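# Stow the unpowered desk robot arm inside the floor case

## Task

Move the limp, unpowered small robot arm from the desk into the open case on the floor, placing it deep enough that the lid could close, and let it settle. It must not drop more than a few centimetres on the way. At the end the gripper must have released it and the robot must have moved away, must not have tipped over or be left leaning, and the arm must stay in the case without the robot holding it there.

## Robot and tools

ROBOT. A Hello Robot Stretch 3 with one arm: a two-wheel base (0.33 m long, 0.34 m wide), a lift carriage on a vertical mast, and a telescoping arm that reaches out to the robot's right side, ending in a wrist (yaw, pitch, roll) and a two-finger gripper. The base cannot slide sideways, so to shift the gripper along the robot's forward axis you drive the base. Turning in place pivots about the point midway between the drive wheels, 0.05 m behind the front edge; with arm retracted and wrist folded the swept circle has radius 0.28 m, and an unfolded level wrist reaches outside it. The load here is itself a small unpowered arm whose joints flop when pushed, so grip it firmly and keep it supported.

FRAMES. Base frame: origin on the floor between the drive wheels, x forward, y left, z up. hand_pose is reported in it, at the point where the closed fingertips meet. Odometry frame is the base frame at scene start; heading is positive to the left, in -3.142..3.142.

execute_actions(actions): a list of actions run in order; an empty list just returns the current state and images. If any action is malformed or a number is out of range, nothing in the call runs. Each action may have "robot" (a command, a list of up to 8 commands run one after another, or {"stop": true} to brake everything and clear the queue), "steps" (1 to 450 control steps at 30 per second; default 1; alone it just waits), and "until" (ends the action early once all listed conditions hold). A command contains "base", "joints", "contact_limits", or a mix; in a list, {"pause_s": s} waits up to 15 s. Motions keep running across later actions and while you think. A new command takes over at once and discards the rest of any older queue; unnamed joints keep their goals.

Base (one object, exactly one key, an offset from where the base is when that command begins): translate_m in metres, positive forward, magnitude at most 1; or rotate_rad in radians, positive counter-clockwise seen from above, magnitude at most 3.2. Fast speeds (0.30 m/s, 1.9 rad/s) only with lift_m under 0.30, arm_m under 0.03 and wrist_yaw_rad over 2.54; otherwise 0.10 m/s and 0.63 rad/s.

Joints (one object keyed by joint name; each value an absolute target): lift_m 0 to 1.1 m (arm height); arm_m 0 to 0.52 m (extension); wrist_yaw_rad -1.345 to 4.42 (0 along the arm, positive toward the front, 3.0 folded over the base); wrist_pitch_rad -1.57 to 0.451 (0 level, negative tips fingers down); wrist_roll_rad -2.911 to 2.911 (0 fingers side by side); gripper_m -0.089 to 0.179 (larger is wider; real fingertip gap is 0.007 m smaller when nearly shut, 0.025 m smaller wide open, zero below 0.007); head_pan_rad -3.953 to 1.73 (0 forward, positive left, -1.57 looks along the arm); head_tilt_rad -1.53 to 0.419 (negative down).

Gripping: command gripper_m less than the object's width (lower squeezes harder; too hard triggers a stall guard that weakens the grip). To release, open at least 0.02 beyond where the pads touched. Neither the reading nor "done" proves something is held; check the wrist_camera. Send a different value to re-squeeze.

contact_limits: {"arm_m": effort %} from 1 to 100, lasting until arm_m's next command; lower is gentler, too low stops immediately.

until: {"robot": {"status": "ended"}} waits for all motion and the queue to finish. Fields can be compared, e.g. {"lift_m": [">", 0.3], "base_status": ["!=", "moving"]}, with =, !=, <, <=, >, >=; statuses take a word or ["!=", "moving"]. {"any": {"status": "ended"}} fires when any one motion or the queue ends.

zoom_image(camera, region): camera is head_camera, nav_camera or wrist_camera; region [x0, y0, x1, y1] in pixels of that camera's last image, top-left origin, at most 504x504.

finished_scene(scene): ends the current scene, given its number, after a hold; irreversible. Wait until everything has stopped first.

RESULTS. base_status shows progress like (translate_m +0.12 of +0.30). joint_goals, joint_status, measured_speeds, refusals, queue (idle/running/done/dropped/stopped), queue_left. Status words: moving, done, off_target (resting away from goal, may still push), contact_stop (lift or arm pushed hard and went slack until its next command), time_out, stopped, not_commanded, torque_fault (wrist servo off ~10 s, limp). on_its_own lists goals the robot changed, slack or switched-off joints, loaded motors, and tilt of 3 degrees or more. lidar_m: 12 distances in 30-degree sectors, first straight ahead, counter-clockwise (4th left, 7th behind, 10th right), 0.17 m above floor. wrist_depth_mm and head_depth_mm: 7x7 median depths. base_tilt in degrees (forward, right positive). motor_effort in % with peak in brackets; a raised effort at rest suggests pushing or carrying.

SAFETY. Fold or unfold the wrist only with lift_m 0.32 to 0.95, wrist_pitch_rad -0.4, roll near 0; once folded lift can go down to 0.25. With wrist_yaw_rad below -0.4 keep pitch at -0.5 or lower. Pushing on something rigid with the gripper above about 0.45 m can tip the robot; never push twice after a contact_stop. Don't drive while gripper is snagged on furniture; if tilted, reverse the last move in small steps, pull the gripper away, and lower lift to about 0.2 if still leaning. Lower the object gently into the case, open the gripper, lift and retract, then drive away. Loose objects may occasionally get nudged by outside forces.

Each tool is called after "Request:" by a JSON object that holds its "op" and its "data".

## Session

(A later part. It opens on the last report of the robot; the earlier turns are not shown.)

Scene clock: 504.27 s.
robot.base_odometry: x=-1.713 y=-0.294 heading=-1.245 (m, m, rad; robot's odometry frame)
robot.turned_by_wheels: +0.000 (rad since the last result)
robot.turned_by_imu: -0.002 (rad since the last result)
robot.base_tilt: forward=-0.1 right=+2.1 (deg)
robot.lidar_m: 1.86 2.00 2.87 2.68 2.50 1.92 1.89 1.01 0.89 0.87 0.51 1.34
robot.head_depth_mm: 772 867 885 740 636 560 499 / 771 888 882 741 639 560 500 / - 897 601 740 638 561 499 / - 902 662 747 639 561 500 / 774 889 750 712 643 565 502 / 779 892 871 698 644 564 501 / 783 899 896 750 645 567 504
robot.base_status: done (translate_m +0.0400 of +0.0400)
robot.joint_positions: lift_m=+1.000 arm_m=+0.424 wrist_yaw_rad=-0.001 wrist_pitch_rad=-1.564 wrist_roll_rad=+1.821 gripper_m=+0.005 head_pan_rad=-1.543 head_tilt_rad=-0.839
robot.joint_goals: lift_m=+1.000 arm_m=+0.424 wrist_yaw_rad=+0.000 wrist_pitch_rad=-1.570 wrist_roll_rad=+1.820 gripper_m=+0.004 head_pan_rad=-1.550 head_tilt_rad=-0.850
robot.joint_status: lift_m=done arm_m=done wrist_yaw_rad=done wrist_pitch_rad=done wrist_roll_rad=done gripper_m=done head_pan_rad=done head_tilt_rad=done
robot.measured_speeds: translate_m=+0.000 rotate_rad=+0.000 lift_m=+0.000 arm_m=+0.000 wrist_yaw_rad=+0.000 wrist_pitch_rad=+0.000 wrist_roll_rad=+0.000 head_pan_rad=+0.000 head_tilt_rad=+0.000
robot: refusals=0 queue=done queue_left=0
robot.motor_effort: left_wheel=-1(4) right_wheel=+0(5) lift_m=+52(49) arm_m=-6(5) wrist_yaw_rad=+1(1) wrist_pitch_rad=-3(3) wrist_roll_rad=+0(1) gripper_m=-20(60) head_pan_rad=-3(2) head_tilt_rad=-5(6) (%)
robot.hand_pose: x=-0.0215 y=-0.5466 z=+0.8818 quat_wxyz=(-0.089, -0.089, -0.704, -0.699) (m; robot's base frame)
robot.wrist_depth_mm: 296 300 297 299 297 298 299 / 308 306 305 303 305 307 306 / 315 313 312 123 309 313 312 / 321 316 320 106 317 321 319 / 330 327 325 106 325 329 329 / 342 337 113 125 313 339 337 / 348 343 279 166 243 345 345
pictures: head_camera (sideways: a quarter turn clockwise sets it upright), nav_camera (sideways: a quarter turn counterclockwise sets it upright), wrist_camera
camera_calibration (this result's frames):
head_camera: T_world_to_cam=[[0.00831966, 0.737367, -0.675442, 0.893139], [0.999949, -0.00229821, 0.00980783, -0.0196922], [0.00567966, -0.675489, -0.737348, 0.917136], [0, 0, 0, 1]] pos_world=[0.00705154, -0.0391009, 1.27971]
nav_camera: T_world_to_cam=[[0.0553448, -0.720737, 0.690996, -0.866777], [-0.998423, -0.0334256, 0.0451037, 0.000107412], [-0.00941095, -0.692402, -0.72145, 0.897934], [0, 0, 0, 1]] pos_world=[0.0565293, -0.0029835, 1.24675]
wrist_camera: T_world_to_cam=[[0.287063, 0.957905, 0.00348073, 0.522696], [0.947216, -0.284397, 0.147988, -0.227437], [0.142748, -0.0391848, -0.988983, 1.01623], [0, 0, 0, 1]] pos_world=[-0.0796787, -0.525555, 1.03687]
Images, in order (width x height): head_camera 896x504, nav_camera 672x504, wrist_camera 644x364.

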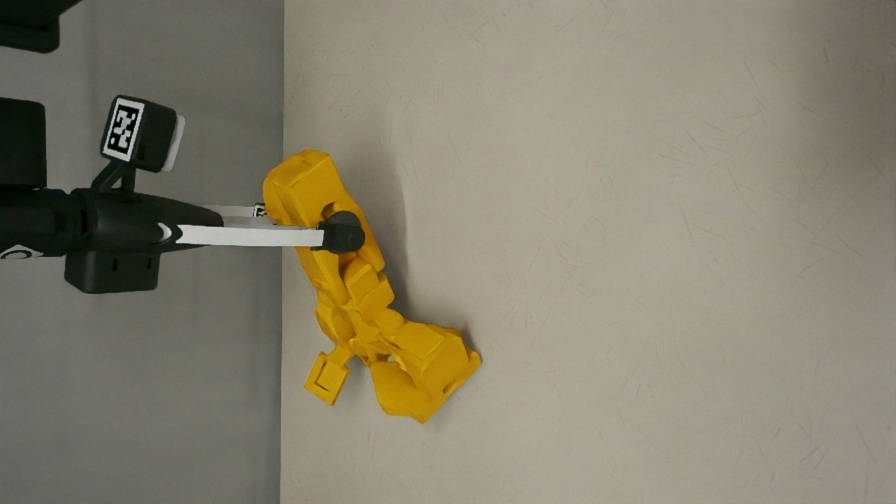

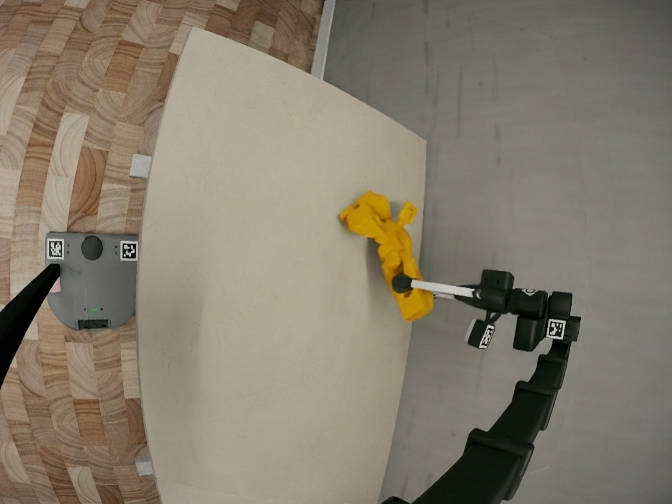

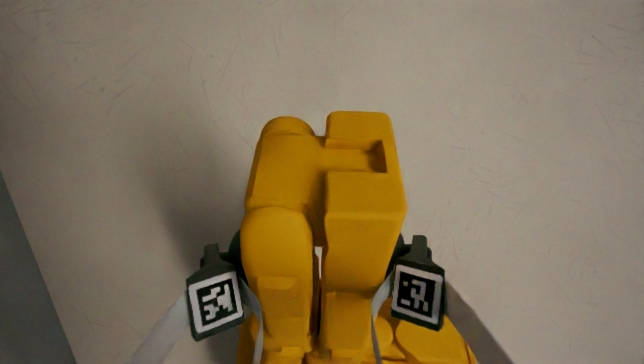

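Request:
{"op": "execute_actions", "data": {"actions": [{"robot":[{"joints":{"lift_m":1.055,"head_tilt_rad":-0.7},"base":{"translate_m":0.04}}],"steps":300,"until":{"robot":{"status":"ended"}}},{"steps":10}]}}

Scene clock: 512.83 s.
robot.base_odometry: x=-1.700 y=-0.332 heading=-1.245 (m, m, rad; robot's odometry frame)
robot.turned_by_wheels: +0.000 (rad since the last result)
robot.turned_by_imu: -0.002 (rad since the last result)
robot.base_tilt: forward=-0.1 right=+2.0 (deg)
robot.lidar_m: 1.81 1.95 2.82 2.71 2.56 1.96 1.93 1.04 0.89 0.88 0.48 1.34
robot.head_depth_mm: 743 817 929 853 704 601 524 / 752 835 937 854 707 603 524 / - 861 573 833 710 602 525 / 738 861 944 662 692 605 526 / 749 832 952 841 680 607 527 / 748 841 957 871 714 607 528 / 755 844 960 869 718 609 530
robot.base_status: done (translate_m +0.0400 of +0.0400)
robot.joint_positions: lift_m=+1.054 arm_m=+0.424 wrist_yaw_rad=-0.001 wrist_pitch_rad=-1.564 wrist_roll_rad=+1.821 gripper_m=+0.005 head_pan_rad=-1.543 head_tilt_rad=-0.705
robot.joint_goals: lift_m=+1.055 arm_m=+0.424 wrist_yaw_rad=+0.000 wrist_pitch_rad=-1.570 wrist_roll_rad=+1.820 gripper_m=+0.004 head_pan_rad=-1.550 head_tilt_rad=-0.700
robot.joint_status: lift_m=done arm_m=done wrist_yaw_rad=done wrist_pitch_rad=done wrist_roll_rad=done gripper_m=done head_pan_rad=done head_tilt_rad=done
robot.measured_speeds: translate_m=+0.000 rotate_rad=+0.000 lift_m=+0.000 arm_m=+0.000 wrist_yaw_rad=+0.000 wrist_pitch_rad=+0.000 wrist_roll_rad=+0.000 head_pan_rad=+0.000 head_tilt_rad=+0.000
robot: refusals=0 queue=done queue_left=0
robot.motor_effort: left_wheel=-1(4) right_wheel=+0(3) lift_m=+52(53) arm_m=-5(5) wrist_yaw_rad=+1(2) wrist_pitch_rad=-3(3) wrist_roll_rad=+0(1) gripper_m=-21(20) head_pan_rad=-2(2) head_tilt_rad=+2(16) (%)
robot.hand_pose: x=-0.0215 y=-0.5467 z=+0.9368 quat_wxyz=(-0.089, -0.089, -0.704, -0.699) (m; robot's base frame)
robot.wrist_depth_mm: 350 348 350 351 352 349 349 / 354 357 358 361 359 356 358 / 366 371 367 109 362 364 370 / 375 375 379 102 104 380 376 / 386 387 384 97 96 385 386 / 391 397 104 110 91 397 396 / 372 404 406 408 408 408 404
pictures: head_camera (sideways: a quarter turn clockwise sets it upright), nav_camera (sideways: a quarter turn counterclockwise sets it upright), wrist_camera
camera_calibration (this result's frames):
head_camera: T_world_to_cam=[[0.0110211, 0.640158, -0.768164, 1.01396], [0.999905, -0.000715229, 0.0137499, -0.0248261], [0.00825271, -0.768243, -0.640105, 0.790642], [0, 0, 0, 1]] pos_world=[0.00712385, -0.04171, 1.28533]
nav_camera: T_world_to_cam=[[0.0525893, -0.621578, 0.781585, -0.984827], [-0.998592, -0.0273239, 0.0454605, -0.000364053], [-0.00690127, -0.782876, -0.62214, 0.768745], [0, 0, 0, 1]] pos_world=[0.0567331, -0.0103247, 1.24801]
wrist_camera: T_world_to_cam=[[0.287066, 0.957905, 0.00329901, 0.522721], [0.947215, -0.284372, 0.148042, -0.235622], [0.142748, -0.0393728, -0.988976, 1.07047], [0, 0, 0, 1]] pos_world=[-0.0796786, -0.525574, 1.09183]
Images, in order (width x height): head_camera 896x504, nav_camera 672x504, wrist_camera 644x364.

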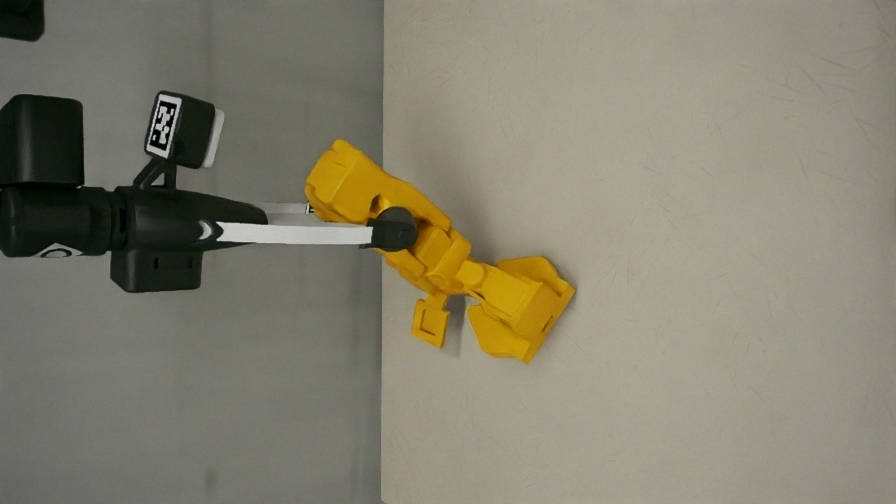

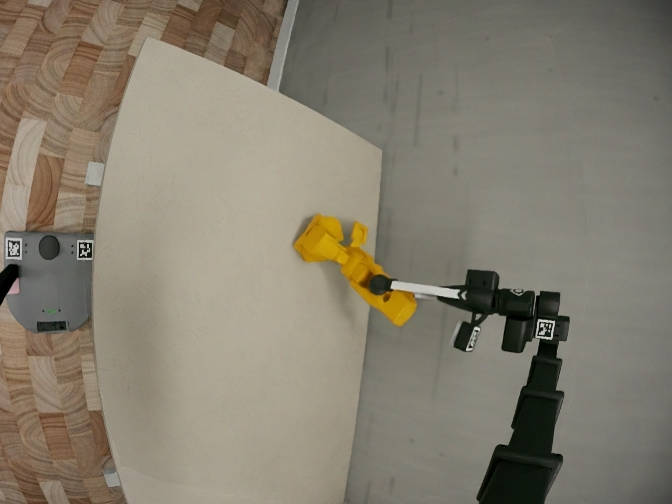

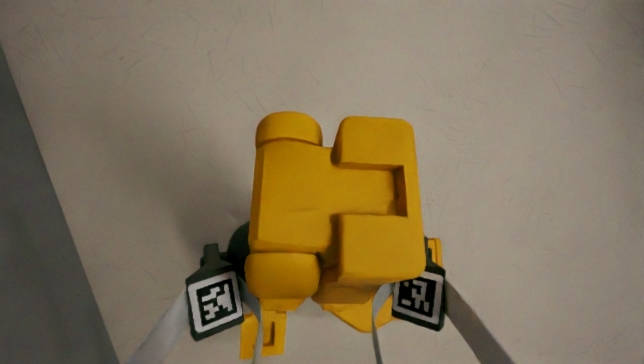

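Request:
{"op": "execute_actions", "data": {"actions": [{"robot":[{"joints":{"lift_m":1.1}}],"steps":300,"until":{"robot":{"status":"ended"}}},{"steps":20}]}}

Request:
{"op": "zoom_image", "data": {"camera": "head_camera", "region": [150, 80, 600, 420]}}

Scene clock: 518.93 s.
robot.base_odometry: x=-1.700 y=-0.332 heading=-1.245 (m, m, rad; robot's odometry frame)
robot.turned_by_wheels: +0.000 (rad since the last result)
robot.turned_by_imu: -0.001 (rad since the last result)
robot.base_tilt: forward=-0.1 right=+2.1 (deg)
robot.lidar_m: 1.82 1.95 2.81 2.70 2.56 1.96 1.92 1.04 0.89 0.88 0.49 1.34
robot.head_depth_mm: 730 814 927 853 704 603 524 / 722 827 937 857 705 602 525 / 728 827 540 837 709 602 524 / - 833 924 629 677 603 526 / 746 834 950 839 697 606 528 / 751 840 956 867 714 609 530 / 756 848 967 872 716 610 530
robot.base_status: done (translate_m +0.0400 of +0.0400)
robot.joint_positions: lift_m=+1.099 arm_m=+0.424 wrist_yaw_rad=-0.001 wrist_pitch_rad=-1.564 wrist_roll_rad=+1.821 gripper_m=+0.005 head_pan_rad=-1.543 head_tilt_rad=-0.705
robot.joint_goals: lift_m=+1.100 arm_m=+0.424 wrist_yaw_rad=+0.000 wrist_pitch_rad=-1.570 wrist_roll_rad=+1.820 gripper_m=+0.004 head_pan_rad=-1.550 head_tilt_rad=-0.700
robot.joint_status: lift_m=done arm_m=done wrist_yaw_rad=done wrist_pitch_rad=done wrist_roll_rad=done gripper_m=done head_pan_rad=done head_tilt_rad=done
robot.measured_speeds: translate_m=+0.000 rotate_rad=+0.000 lift_m=+0.000 arm_m=+0.000 wrist_yaw_rad=+0.000 wrist_pitch_rad=+0.000 wrist_roll_rad=+0.000 head_pan_rad=+0.000 head_tilt_rad=+0.000
robot: refusals=0 queue=done queue_left=0
robot.motor_effort: left_wheel=-1(1) right_wheel=+1(1) lift_m=+52(56) arm_m=-5(5) wrist_yaw_rad=+2(2) wrist_pitch_rad=-3(3) wrist_roll_rad=+0(0) gripper_m=-20(21) head_pan_rad=-2(2) head_tilt_rad=+3(2) (%)
robot.hand_pose: x=-0.0215 y=-0.5467 z=+0.9814 quat_wxyz=(-0.089, -0.089, -0.704, -0.699) (m; robot's base frame)
robot.wrist_depth_mm: 397 393 389 393 396 392 395 / 401 404 403 403 404 400 402 / 409 408 413 106 407 408 413 / 418 425 418 97 99 426 420 / 407 433 431 95 98 429 432 / 386 441 96 96 90 444 445 / 374 449 458 461 450 455 455
pictures: head_camera (sideways: a quarter turn clockwise sets it upright), nav_camera (sideways: a quarter turn counterclockwise sets it upright), wrist_camera
camera_calibration (this result's frames):
head_camera: T_world_to_cam=[[0.0110214, 0.640147, -0.768174, 1.01398], [0.999905, -0.000715028, 0.0137503, -0.0248267], [0.00825297, -0.768252, -0.640094, 0.790627], [0, 0, 0, 1]] pos_world=[0.00712386, -0.0417103, 1.28533]
nav_camera: T_world_to_cam=[[0.0525889, -0.621566, 0.781594, -0.984839], [-0.998592, -0.0273233, 0.0454605, -0.000364046], [-0.00690101, -0.782885, -0.622128, 0.76873], [0, 0, 0, 1]] pos_world=[0.0567331, -0.0103255, 1.24801]
wrist_camera: T_world_to_cam=[[0.287067, 0.957905, 0.00329901, 0.522573], [0.947214, -0.284374, 0.148042, -0.242234], [0.142748, -0.0393731, -0.988976, 1.11464], [0, 0, 0, 1]] pos_world=[-0.0796786, -0.525573, 1.13649]
Images, in order (width x height): head_camera 896x504, nav_camera 672x504, wrist_camera 644x364.

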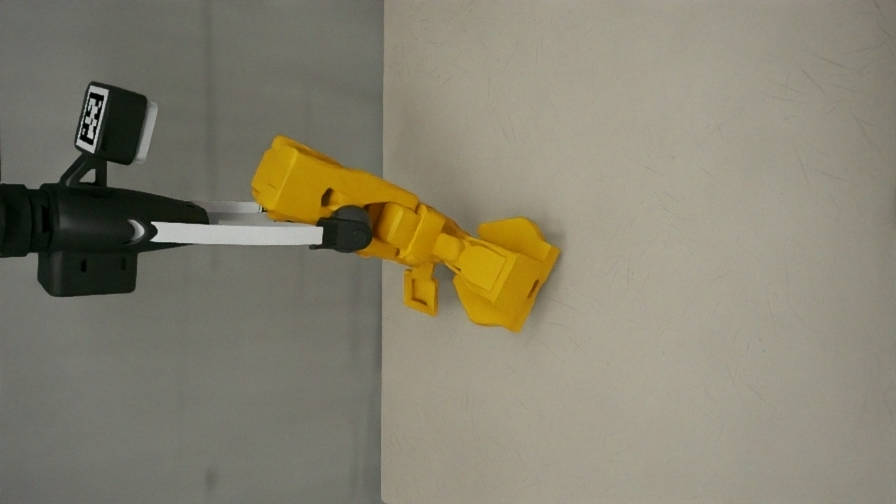

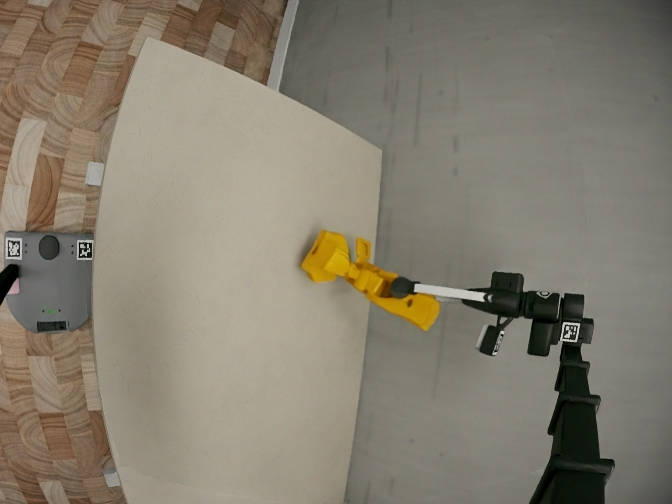

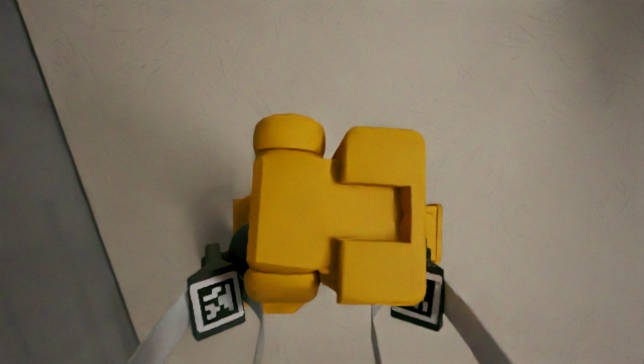

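Region (150, 80, 600, 420) of head_camera's 896x504 image, scaled by 1.120, with more detail than that image has; it fills the top 381 rows of this view, and the rest is white.

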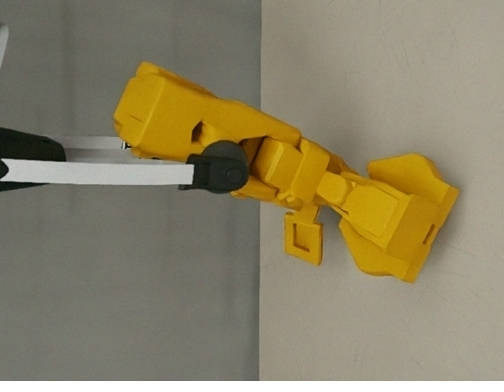

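Request:
{"op": "execute_actions", "data": {"actions": [{"robot":[{"base":{"translate_m":-0.25},"joints":{"arm_m":0.3}}],"steps":300,"until":{"robot":{"status":"ended"}}}]}}

Scene clock: 541.30 s.
robot.base_odometry: x=-1.780 y=-0.095 heading=-1.245 (m, m, rad; robot's odometry frame)
robot.turned_by_wheels: +0.000 (rad since the last result)
robot.turned_by_imu: +0.000 (rad since the last result)
robot.base_tilt: forward=-0.1 right=+2.1 (deg)
robot.lidar_m: 2.07 2.21 3.21 2.59 2.23 1.70 1.67 0.82 0.88 0.86 0.66 0.64
robot.head_depth_mm: 725 805 906 851 709 601 523 / 734 845 899 834 705 603 525 / - 823 869 456 693 604 526 / 720 847 928 845 535 591 528 / 730 822 925 864 680 607 528 / 735 821 932 868 714 606 530 / 739 826 942 872 719 610 530
robot.base_status: done (translate_m -0.2500 of -0.2500)
robot.joint_positions: lift_m=+1.099 arm_m=+0.300 wrist_yaw_rad=-0.001 wrist_pitch_rad=-1.564 wrist_roll_rad=+1.821 gripper_m=+0.005 head_pan_rad=-1.543 head_tilt_rad=-0.705
robot.joint_goals: lift_m=+1.100 arm_m=+0.300 wrist_yaw_rad=+0.000 wrist_pitch_rad=-1.570 wrist_roll_rad=+1.820 gripper_m=+0.004 head_pan_rad=-1.550 head_tilt_rad=-0.700
robot.joint_status: lift_m=done arm_m=done wrist_yaw_rad=done wrist_pitch_rad=done wrist_roll_rad=done gripper_m=done head_pan_rad=done head_tilt_rad=done
robot.measured_speeds: translate_m=+0.000 rotate_rad=+0.000 lift_m=+0.000 arm_m=+0.000 wrist_yaw_rad=+0.000 wrist_pitch_rad=+0.000 wrist_roll_rad=+0.000 head_pan_rad=+0.000 head_tilt_rad=+0.000
robot: refusals=0 queue=done queue_left=0
robot.motor_effort: left_wheel=-1(4) right_wheel=+1(2) lift_m=+53(52) arm_m=-5(7) wrist_yaw_rad=+1(2) wrist_pitch_rad=-3(3) wrist_roll_rad=+0(1) gripper_m=-20(20) head_pan_rad=-3(2) head_tilt_rad=+2(2) (%)
robot.hand_pose: x=-0.0215 y=-0.4227 z=+0.9814 quat_wxyz=(-0.088, -0.088, -0.704, -0.699) (m; robot's base frame)
robot.wrist_depth_mm: 395 391 393 393 397 390 397 / 405 403 406 403 404 402 407 / 418 416 411 105 405 410 414 / 422 422 419 97 99 420 422 / 434 434 431 95 98 431 439 / 442 446 96 96 90 443 455 / 461 462 459 456 457 457 456
pictures: head_camera (sideways: a quarter turn clockwise sets it upright), nav_camera (sideways: a quarter turn counterclockwise sets it upright), wrist_camera
camera_calibration (this result's frames):
head_camera: T_world_to_cam=[[0.0110286, 0.639893, -0.768385, 1.01425], [0.999905, -0.000710716, 0.0137598, -0.0248389], [0.00825867, -0.768464, -0.63984, 0.790296], [0, 0, 0, 1]] pos_world=[0.007124, -0.0417157, 1.28534]
nav_camera: T_world_to_cam=[[0.0525816, -0.621308, 0.7818, -0.985108], [-0.998593, -0.027308, 0.0454604, -0.000363887], [-0.00689549, -0.783091, -0.621869, 0.768393], [0, 0, 0, 1]] pos_world=[0.0567336, -0.0103434, 1.24801]
wrist_camera: T_world_to_cam=[[0.286834, 0.957975, 0.00329193, 0.403831], [0.947284, -0.284142, 0.148044, -0.20687], [0.142758, -0.0393456, -0.988975, 1.11953], [0, 0, 0, 1]] pos_world=[-0.0796892, -0.401592, 1.13649]
Images, in order (width x height): head_camera 896x504, nav_camera 672x504, wrist_camera 644x364.

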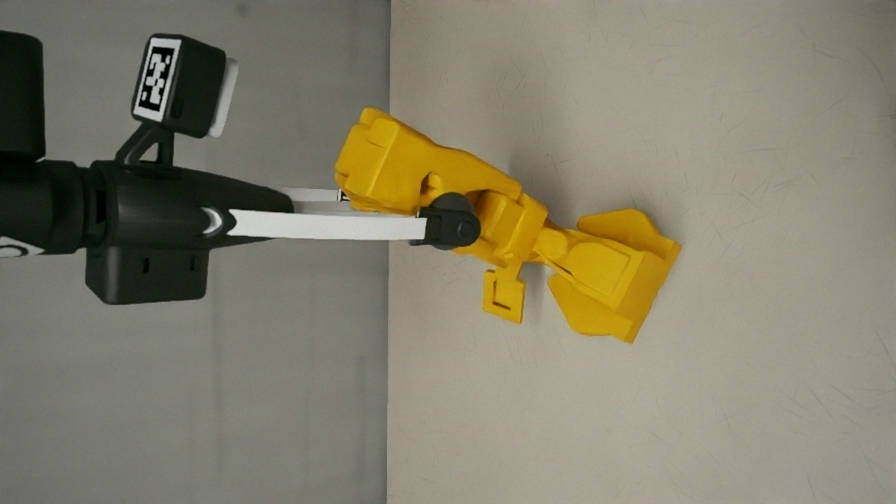

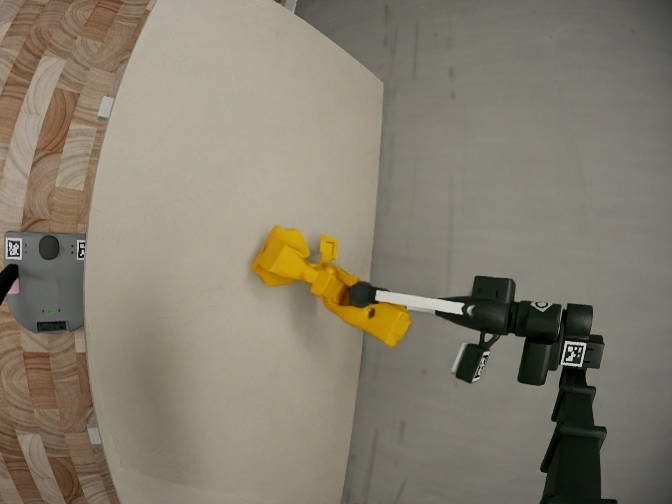

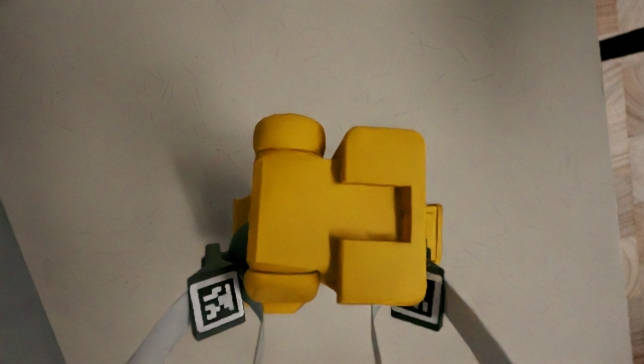

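Request:
{"op": "execute_actions", "data": {"actions": [{"robot":[{"base":{"rotate_rad":0.65},"joints":{"arm_m":0.12}},{"base":{"translate_m":0.42}},{"base":{"rotate_rad":1.45}},{"base":{"translate_m":1.0},"joints":{"lift_m":0.75,"arm_m":0.08,"head_pan_rad":-0.8,"head_tilt_rad":-0.8}}],"steps":450,"until":{"robot":{"status":"ended"}}},{"steps":300,"until":{"robot":{"status":"ended"}}}]}}

Scene clock: 567.97 s.
robot.base_odometry: x=-0.776 y=+0.424 heading=+0.855 (m, m, rad; robot's odometry frame)
robot.turned_by_wheels: +2.100 (rad since the last result)
robot.turned_by_imu: +2.095 (rad since the last result)
robot.base_tilt: forward=-0.1 right=+2.0 (deg)
robot.lidar_m: 1.47 1.46 1.43 1.52 1.59 1.96 1.68 2.37 2.33 2.47 2.87 1.46
robot.head_depth_mm: 2725 2709 2112 1767 1487 1298 1171 / 2698 2733 2110 1759 1496 1298 1156 / 2641 2702 2149 1774 1505 1304 1162 / 2541 2742 2163 1773 1495 1305 1154 / 2501 2655 2180 1768 1520 1312 1151 / 2435 2685 2184 1811 1512 1318 1161 / 2406 2591 2116 1795 1521 1316 1163
robot.base_status: done (translate_m +1.0000 of +1.0000)
robot.joint_positions: lift_m=+0.750 arm_m=+0.080 wrist_yaw_rad=+0.000 wrist_pitch_rad=-1.563 wrist_roll_rad=+1.821 gripper_m=+0.005 head_pan_rad=-0.807 head_tilt_rad=-0.790
robot.joint_goals: lift_m=+0.750 arm_m=+0.080 wrist_yaw_rad=+0.000 wrist_pitch_rad=-1.570 wrist_roll_rad=+1.820 gripper_m=+0.004 head_pan_rad=-0.800 head_tilt_rad=-0.800
robot.joint_status: lift_m=done arm_m=done wrist_yaw_rad=done wrist_pitch_rad=done wrist_roll_rad=done gripper_m=done head_pan_rad=done head_tilt_rad=done
robot.measured_speeds: translate_m=+0.000 rotate_rad=+0.000 lift_m=+0.000 arm_m=+0.000 wrist_yaw_rad=+0.000 wrist_pitch_rad=+0.000 wrist_roll_rad=+0.000 head_pan_rad=+0.000 head_tilt_rad=+0.000
robot: refusals=0 queue=done queue_left=0
robot.motor_effort: left_wheel=-1(6) right_wheel=+0(4) lift_m=+36(53) arm_m=-5(3) wrist_yaw_rad=+1(2) wrist_pitch_rad=-3(3) wrist_roll_rad=+0(0) gripper_m=-20(20) head_pan_rad=+3(32) head_tilt_rad=-5(18) (%)
robot.hand_pose: x=-0.0215 y=-0.2028 z=+0.6324 quat_wxyz=(-0.088, -0.088, -0.704, -0.699) (m; robot's base frame)
robot.wrist_depth_mm: 757 765 758 757 - 745 752 / 773 764 775 779 - - 775 / 779 778 786 101 96 772 784 / 797 797 796 97 98 807 800 / 828 796 801 95 98 821 820 / 867 842 97 96 90 839 828 / 871 891 898 874 906 875 859
pictures: head_camera (sideways: a quarter turn clockwise sets it upright), nav_camera (sideways: a quarter turn counterclockwise sets it upright), wrist_camera
camera_calibration (this result's frames):
head_camera: T_world_to_cam=[[-0.465059, 0.527319, -0.711094, 0.942487], [0.742349, 0.669918, 0.0112837, -0.0200429], [0.482325, -0.522633, -0.703006, 0.869566], [0, 0, 0, 1]] pos_world=[0.0337781, -0.0291005, 1.28173]
nav_camera: T_world_to_cam=[[0.500565, -0.471713, 0.725893, -0.914972], [-0.719148, -0.693377, 0.0453305, -0.0018944], [0.481935, -0.544716, -0.686312, 0.849236], [0, 0, 0, 1]] pos_world=[0.0473644, 0.0296739, 1.2471]
wrist_camera: T_world_to_cam=[[0.286613, 0.958043, 0.00279562, 0.194678], [0.947349, -0.283846, 0.148191, -0.0927451], [0.142766, -0.0398248, -0.988955, 0.782843], [0, 0, 0, 1]] pos_world=[-0.0796988, -0.181659, 0.787397]
Images, in order (width x height): head_camera 896x504, nav_camera 672x504, wrist_camera 644x364.

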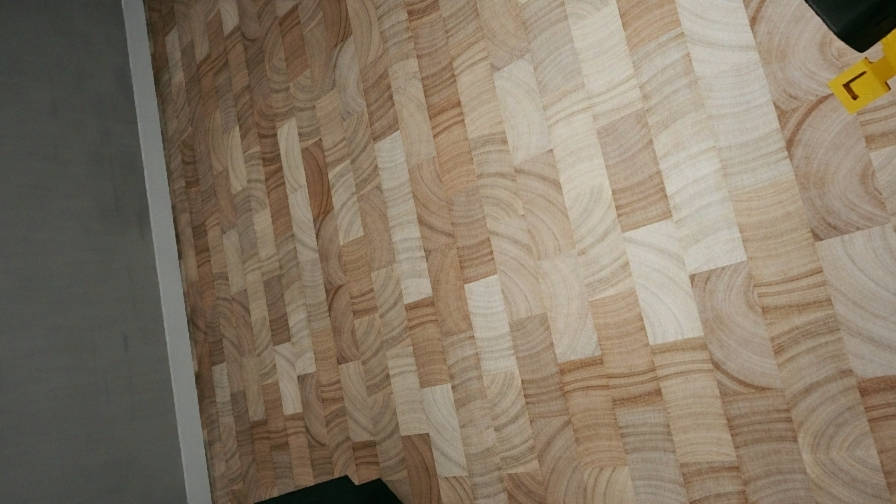

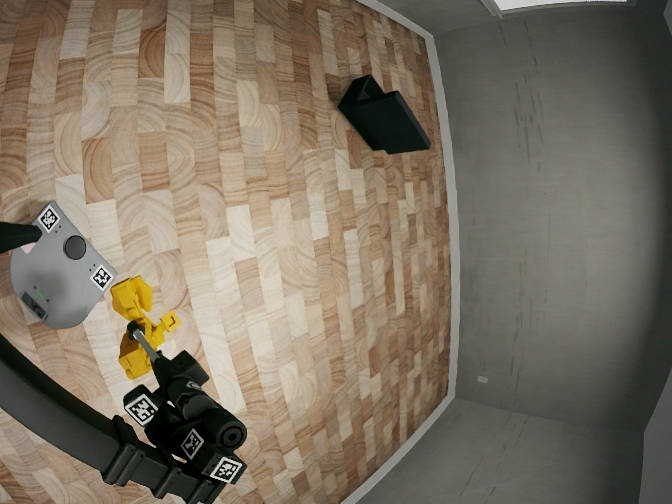

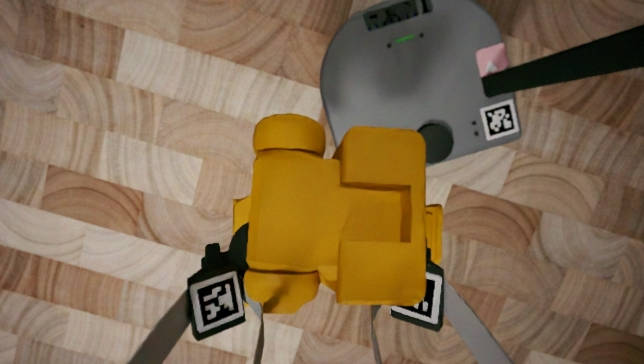

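Request:
{"op": "execute_actions", "data": {"actions": [{"robot":[{"base":{"translate_m":0.8},"joints":{"head_pan_rad":-0.45,"head_tilt_rad":-0.95}}],"steps":450,"until":{"robot":{"status":"ended"}}}]}}

Scene clock: 580.93 s.
robot.base_odometry: x=-0.251 y=+1.028 heading=+0.855 (m, m, rad; robot's odometry frame)
robot.turned_by_wheels: +0.000 (rad since the last result)
robot.turned_by_imu: -0.008 (rad since the last result)
robot.base_tilt: forward=+0.0 right=+2.0 (deg)
robot.lidar_m: 1.32 1.01 0.99 1.05 1.50 2.19 2.47 2.83 2.77 2.86 0.98 0.72
robot.head_depth_mm: 1984 2113 1787 1547 1368 1231 705 / 1981 2120 1295 1490 1385 1237 693 / 1998 2106 1804 1255 1371 1234 1117 / 2018 2141 1779 1452 1377 1241 1126 / 2010 2128 1798 1513 1378 1233 1121 / 2032 2136 1802 1574 1381 1229 1114 / 2044 2114 1793 1580 1388 1235 1125
robot.base_status: done (translate_m +0.8000 of +0.8000)
robot.joint_positions: lift_m=+0.750 arm_m=+0.080 wrist_yaw_rad=+0.000 wrist_pitch_rad=-1.563 wrist_roll_rad=+1.821 gripper_m=+0.005 head_pan_rad=-0.457 head_tilt_rad=-0.938
robot.joint_goals: lift_m=+0.750 arm_m=+0.080 wrist_yaw_rad=+0.000 wrist_pitch_rad=-1.570 wrist_roll_rad=+1.820 gripper_m=+0.004 head_pan_rad=-0.450 head_tilt_rad=-0.950
robot.joint_status: lift_m=done arm_m=done wrist_yaw_rad=done wrist_pitch_rad=done wrist_roll_rad=done gripper_m=done head_pan_rad=done head_tilt_rad=done
robot.measured_speeds: translate_m=+0.000 rotate_rad=+0.000 lift_m=+0.000 arm_m=+0.000 wrist_yaw_rad=+0.000 wrist_pitch_rad=+0.000 wrist_roll_rad=+0.000 head_pan_rad=+0.000 head_tilt_rad=+0.000
robot: refusals=0 queue=done queue_left=0
robot.motor_effort: left_wheel=-1(4) right_wheel=+0(2) lift_m=+36(36) arm_m=-5(5) wrist_yaw_rad=+1(1) wrist_pitch_rad=-3(3) wrist_roll_rad=+0(1) gripper_m=-20(20) head_pan_rad=+3(22) head_tilt_rad=-6(19) (%)
robot.hand_pose: x=-0.0215 y=-0.2028 z=+0.6324 quat_wxyz=(-0.088, -0.088, -0.704, -0.699) (m; robot's base frame)
robot.wrist_depth_mm: 751 756 761 767 - 743 750 / 768 769 773 774 - - 773 / 791 794 791 101 96 782 782 / 818 818 814 97 99 805 821 / 842 827 824 95 98 821 827 / 858 830 96 96 90 844 856 / 867 890 870 865 884 860 882
pictures: head_camera (sideways: a quarter turn clockwise sets it upright), nav_camera (sideways: a quarter turn counterclockwise sets it upright), wrist_camera
camera_calibration (this result's frames):
head_camera: T_world_to_cam=[[-0.704966, 0.378809, -0.599605, 0.798677], [0.468831, 0.883262, 0.00680095, -0.0125366], [0.532184, -0.276319, -0.800267, 0.995739], [0, 0, 0, 1]] pos_world=[0.0390013, -0.0163318, 1.27583]
nav_camera: T_world_to_cam=[[0.721366, -0.31544, 0.616546, -0.773831], [-0.431817, -0.900871, 0.0443234, -0.00232725], [0.541448, -0.298209, -0.78607, 0.978605], [0, 0, 0, 1]] pos_world=[0.0273473, 0.0456346, 1.24646]
wrist_camera: T_world_to_cam=[[0.286613, 0.958042, 0.00279562, 0.194678], [0.947349, -0.283846, 0.148191, -0.0927452], [0.142766, -0.0398249, -0.988955, 0.782843], [0, 0, 0, 1]] pos_world=[-0.0796988, -0.181659, 0.787397]
Images, in order (width x height): head_camera 896x504, nav_camera 672x504, wrist_camera 644x364.

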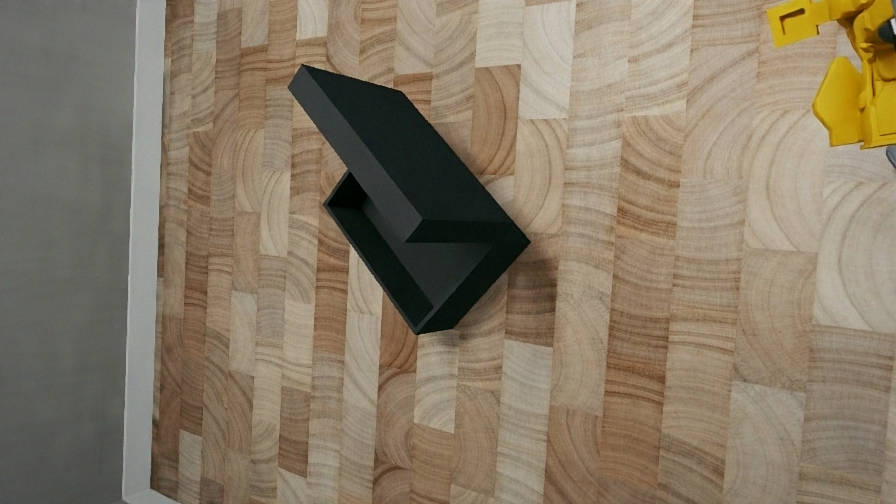

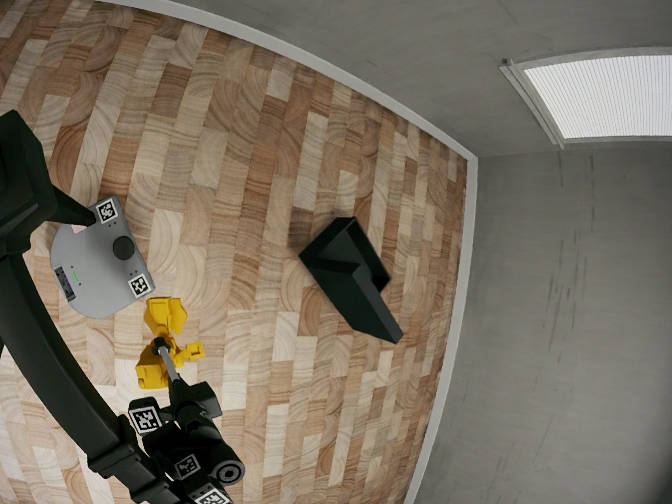

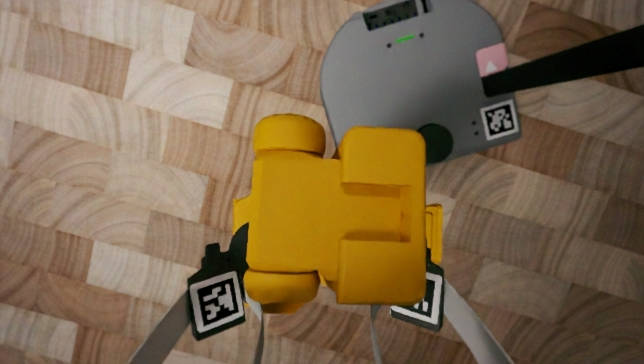

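Request:
{"op": "execute_actions", "data": {"actions": [{"robot":[{"base":{"rotate_rad":-0.12},"joints":{"lift_m":0.8}},{"base":{"translate_m":0.78}},{"base":{"rotate_rad":0.42},"joints":{"wrist_roll_rad":0.08,"head_pan_rad":-1.3,"head_tilt_rad":-1.2}}],"steps":450,"until":{"robot":{"status":"ended"}}}]}}

Scene clock: 617.70 s.
robot.base_odometry: x=+0.327 y=+1.551 heading=+1.155 (m, m, rad; robot's odometry frame)
robot.turned_by_wheels: +0.300 (rad since the last result)
robot.turned_by_imu: +0.293 (rad since the last result)
robot.base_tilt: forward=-0.1 right=+2.0 (deg)
robot.lidar_m: 0.71 0.64 0.65 0.79 1.56 3.26 3.43 0.32 0.29 1.58 1.44 1.11
robot.head_depth_mm: 1719 1597 - 1120 886 1182 1103 / 1717 1594 - - 755 - - / 1709 1579 1467 1315 686 - - / 1682 1598 1460 1347 1193 1190 - / 1627 1592 1463 1366 1260 1179 1117 / 1581 1571 1471 1354 1260 1180 1114 / 1494 1582 1464 1346 1254 1189 1107
robot.base_status: done (rotate_rad +0.4199 of +0.4200)
robot.joint_positions: lift_m=+0.799 arm_m=+0.080 wrist_yaw_rad=+0.000 wrist_pitch_rad=-1.563 wrist_roll_rad=+0.084 gripper_m=+0.005 head_pan_rad=-1.293 head_tilt_rad=-1.185
robot.joint_goals: lift_m=+0.800 arm_m=+0.080 wrist_yaw_rad=+0.000 wrist_pitch_rad=-1.570 wrist_roll_rad=+0.080 gripper_m=+0.004 head_pan_rad=-1.300 head_tilt_rad=-1.200
robot.joint_status: lift_m=done arm_m=done wrist_yaw_rad=done wrist_pitch_rad=done wrist_roll_rad=done gripper_m=done head_pan_rad=done head_tilt_rad=done
robot.measured_speeds: translate_m=+0.000 rotate_rad=+0.000 lift_m=+0.000 arm_m=+0.000 wrist_yaw_rad=+0.000 wrist_pitch_rad=+0.000 wrist_roll_rad=+0.000 head_pan_rad=+0.000 head_tilt_rad=+0.000
robot: refusals=0 queue=done queue_left=0
robot.motor_effort: left_wheel=-2(9) right_wheel=+1(4) lift_m=+52(57) arm_m=-5(5) wrist_yaw_rad=+1(1) wrist_pitch_rad=-3(3) wrist_roll_rad=-1(3) gripper_m=-20(20) head_pan_rad=-2(30) head_tilt_rad=-8(28) (%)
robot.hand_pose: x=-0.0216 y=-0.2031 z=+0.6818 quat_wxyz=(+0.480, +0.477, -0.522, -0.519) (m; robot's base frame)
robot.wrist_depth_mm: 805 796 793 758 628 810 834 / 801 825 830 804 658 823 830 / 814 831 842 104 426 839 833 / 840 842 847 97 99 854 896 / 865 870 868 95 98 889 908 / 895 900 96 94 90 902 909 / 855 915 910 952 929 941 934
pictures: head_camera (sideways: a quarter turn clockwise sets it upright), nav_camera (sideways: a quarter turn counterclockwise sets it upright), wrist_camera
camera_calibration (this result's frames):
head_camera: T_world_to_cam=[[-0.225346, 0.894672, -0.385722, 0.517141], [0.96981, 0.243858, -0.000958685, -0.00548951], [0.0932038, -0.374294, -0.922614, 1.15742], [0, 0, 0, 1]] pos_world=[0.0139833, -0.0281176, 1.26732]
nav_camera: T_world_to_cam=[[0.284599, -0.868713, 0.405391, -0.496101], [-0.954961, -0.293954, 0.0405025, 0.00585194], [0.0839811, -0.39866, -0.913246, 1.14669], [0, 0, 0, 1]] pos_world=[0.0504779, 0.0278895, 1.24809]
wrist_camera: T_world_to_cam=[[-0.992269, 0.12374, 0.00955655, -0.00686303], [0.123853, 0.982355, 0.140138, 0.144814], [0.00795274, 0.140238, -0.990086, 0.86613], [0, 0, 0, 1]] pos_world=[-0.0316337, -0.262874, 0.837315]
Images, in order (width x height): head_camera 896x504, nav_camera 672x504, wrist_camera 644x364.

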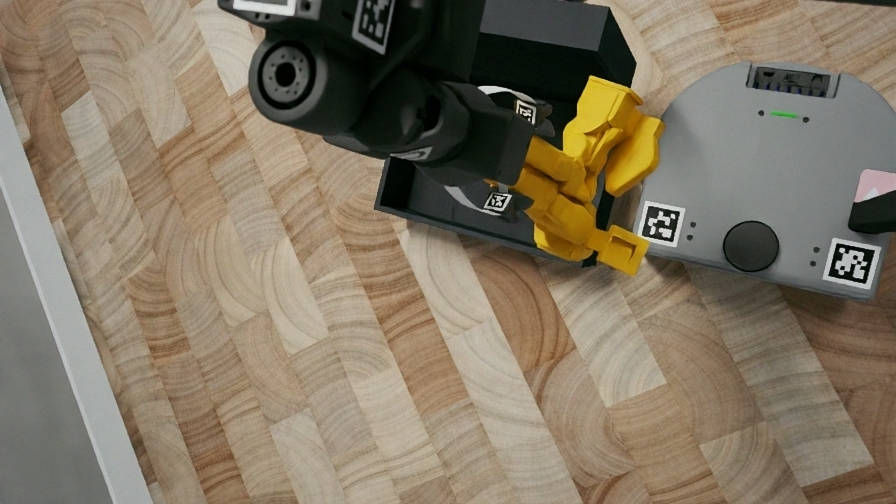

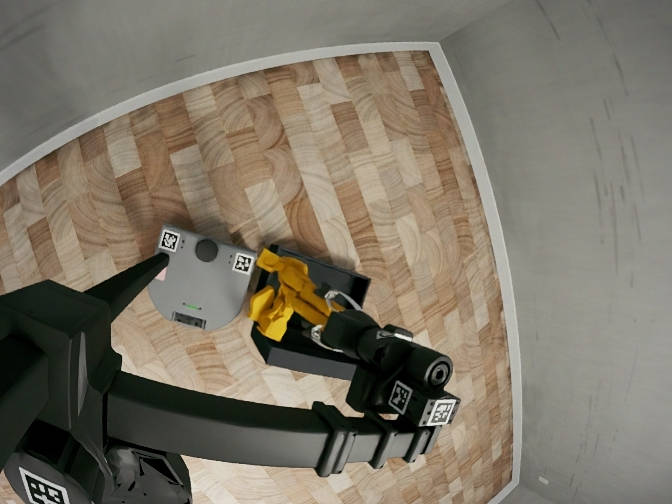

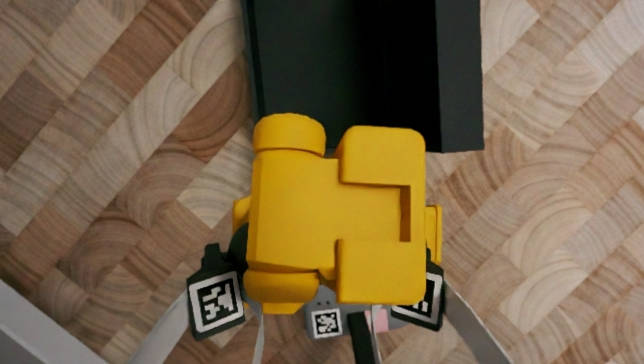

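Request:
{"op": "execute_actions", "data": {"actions": [{"robot":[{"base":{"translate_m":-0.03},"joints":{"arm_m":0.28,"lift_m":0.54,"head_pan_rad":-1.5,"head_tilt_rad":-1.15}}],"steps":450,"until":{"robot":{"status":"ended"}}}]}}

Request:
{"op": "zoom_image", "data": {"camera": "head_camera", "region": [300, 60, 740, 420]}}

Scene clock: 632.53 s.
robot.base_odometry: x=+0.315 y=+1.523 heading=+1.155 (m, m, rad; robot's odometry frame)
robot.turned_by_wheels: +0.000 (rad since the last result)
robot.turned_by_imu: -0.001 (rad since the last result)
robot.base_tilt: forward=-0.1 right=+2.1 (deg)
robot.lidar_m: 0.73 0.66 0.67 0.82 1.61 2.87 3.43 3.09 0.28 1.60 1.46 1.15
robot.head_depth_mm: 1812 1634 1478 1372 1263 1195 1117 / 1798 1639 1507 - - - - / 1801 1633 - 1287 1224 - - / 1787 1639 1490 1284 1236 1205 - / 1743 1638 1499 1362 1259 1188 1108 / 1666 1656 1506 1375 1276 1188 1115 / 1551 1634 1502 1379 1273 1180 1109
robot.base_status: done (translate_m -0.0300 of -0.0300)
robot.joint_positions: lift_m=+0.540 arm_m=+0.280 wrist_yaw_rad=+0.000 wrist_pitch_rad=-1.563 wrist_roll_rad=+0.083 gripper_m=+0.005 head_pan_rad=-1.493 head_tilt_rad=-1.150
robot.joint_goals: lift_m=+0.540 arm_m=+0.280 wrist_yaw_rad=+0.000 wrist_pitch_rad=-1.570 wrist_roll_rad=+0.080 gripper_m=+0.004 head_pan_rad=-1.500 head_tilt_rad=-1.150
robot.joint_status: lift_m=done arm_m=done wrist_yaw_rad=done wrist_pitch_rad=done wrist_roll_rad=done gripper_m=done head_pan_rad=done head_tilt_rad=done
robot.measured_speeds: translate_m=+0.000 rotate_rad=+0.000 lift_m=+0.000 arm_m=+0.000 wrist_yaw_rad=+0.000 wrist_pitch_rad=+0.000 wrist_roll_rad=+0.000 head_pan_rad=+0.000 head_tilt_rad=+0.000
robot: refusals=0 queue=done queue_left=0
robot.motor_effort: left_wheel=-2(9) right_wheel=+1(2) lift_m=+35(53) arm_m=+4(5) wrist_yaw_rad=+1(1) wrist_pitch_rad=-3(3) wrist_roll_rad=-1(2) gripper_m=-20(20) head_pan_rad=-2(16) head_tilt_rad=+0(9) (%)
robot.hand_pose: x=-0.0216 y=-0.4025 z=+0.4224 quat_wxyz=(+0.481, +0.477, -0.522, -0.519) (m; robot's base frame)
robot.wrist_depth_mm: 549 553 484 499 421 302 157 / 551 560 539 536 434 310 160 / 562 568 539 104 432 316 164 / 586 577 494 97 99 325 168 / 587 594 464 96 98 334 172 / 608 616 96 96 90 342 175 / 616 622 638 - - 326 178
pictures: head_camera (sideways: a quarter turn clockwise sets it upright), nav_camera (sideways: a quarter turn counterclockwise sets it upright), wrist_camera
camera_calibration (this result's frames):
head_camera: T_world_to_cam=[[-0.0417955, 0.907301, -0.4184, 0.558583], [0.998937, 0.0460952, 0.00017009, -0.0071367], [0.0194406, -0.417948, -0.908263, 1.13923], [0, 0, 0, 1]] pos_world=[0.00832809, -0.0303348, 1.26843]
nav_camera: T_world_to_cam=[[0.104973, -0.89295, 0.437745, -0.537147], [-0.99446, -0.0967027, 0.0412139, 0.00516483], [0.00552919, -0.439647, -0.898154, 1.12756], [0, 0, 0, 1]] pos_world=[0.0552879, 0.0165829, 1.24765]
wrist_camera: T_world_to_cam=[[-0.992361, 0.122999, 0.00955098, 0.0199977], [0.12312, 0.98246, 0.140052, 0.377155], [0.00784285, 0.140158, -0.990098, 0.637252], [0, 0, 0, 1]] pos_world=[-0.0315882, -0.462315, 0.57793]
Images, in order (width x height): head_camera 896x504, nav_camera 672x504, wrist_camera 644x364.

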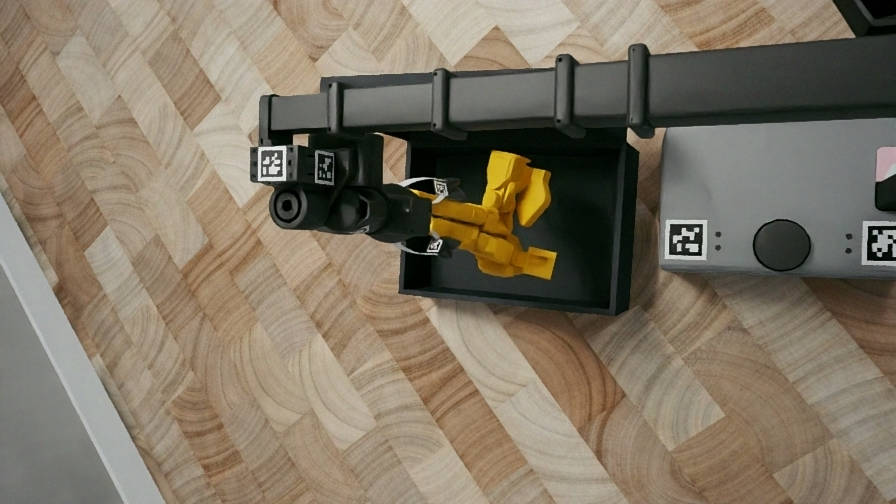

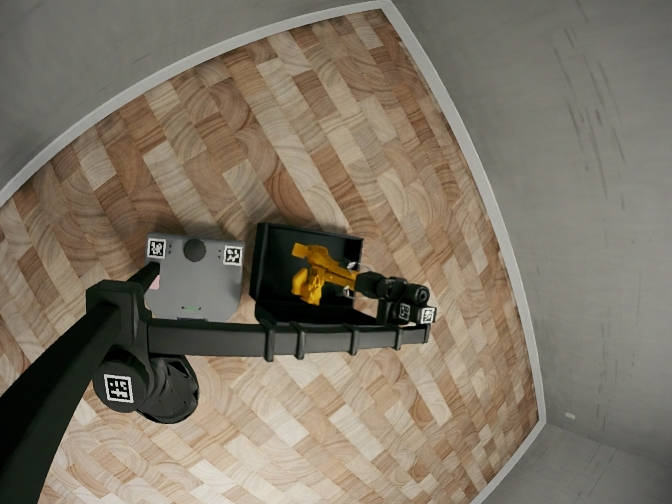

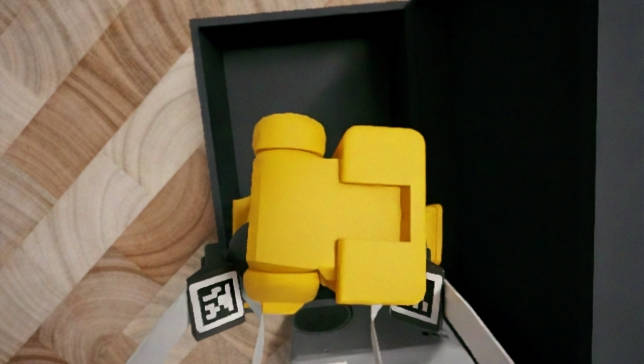

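Region (300, 60, 740, 420) of head_camera's 896x504 image, scaled by 1.145, with more detail than that image has; it fills the top 412 rows of this view, and the rest is white.

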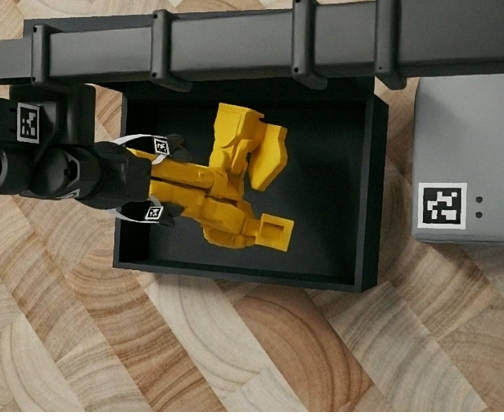

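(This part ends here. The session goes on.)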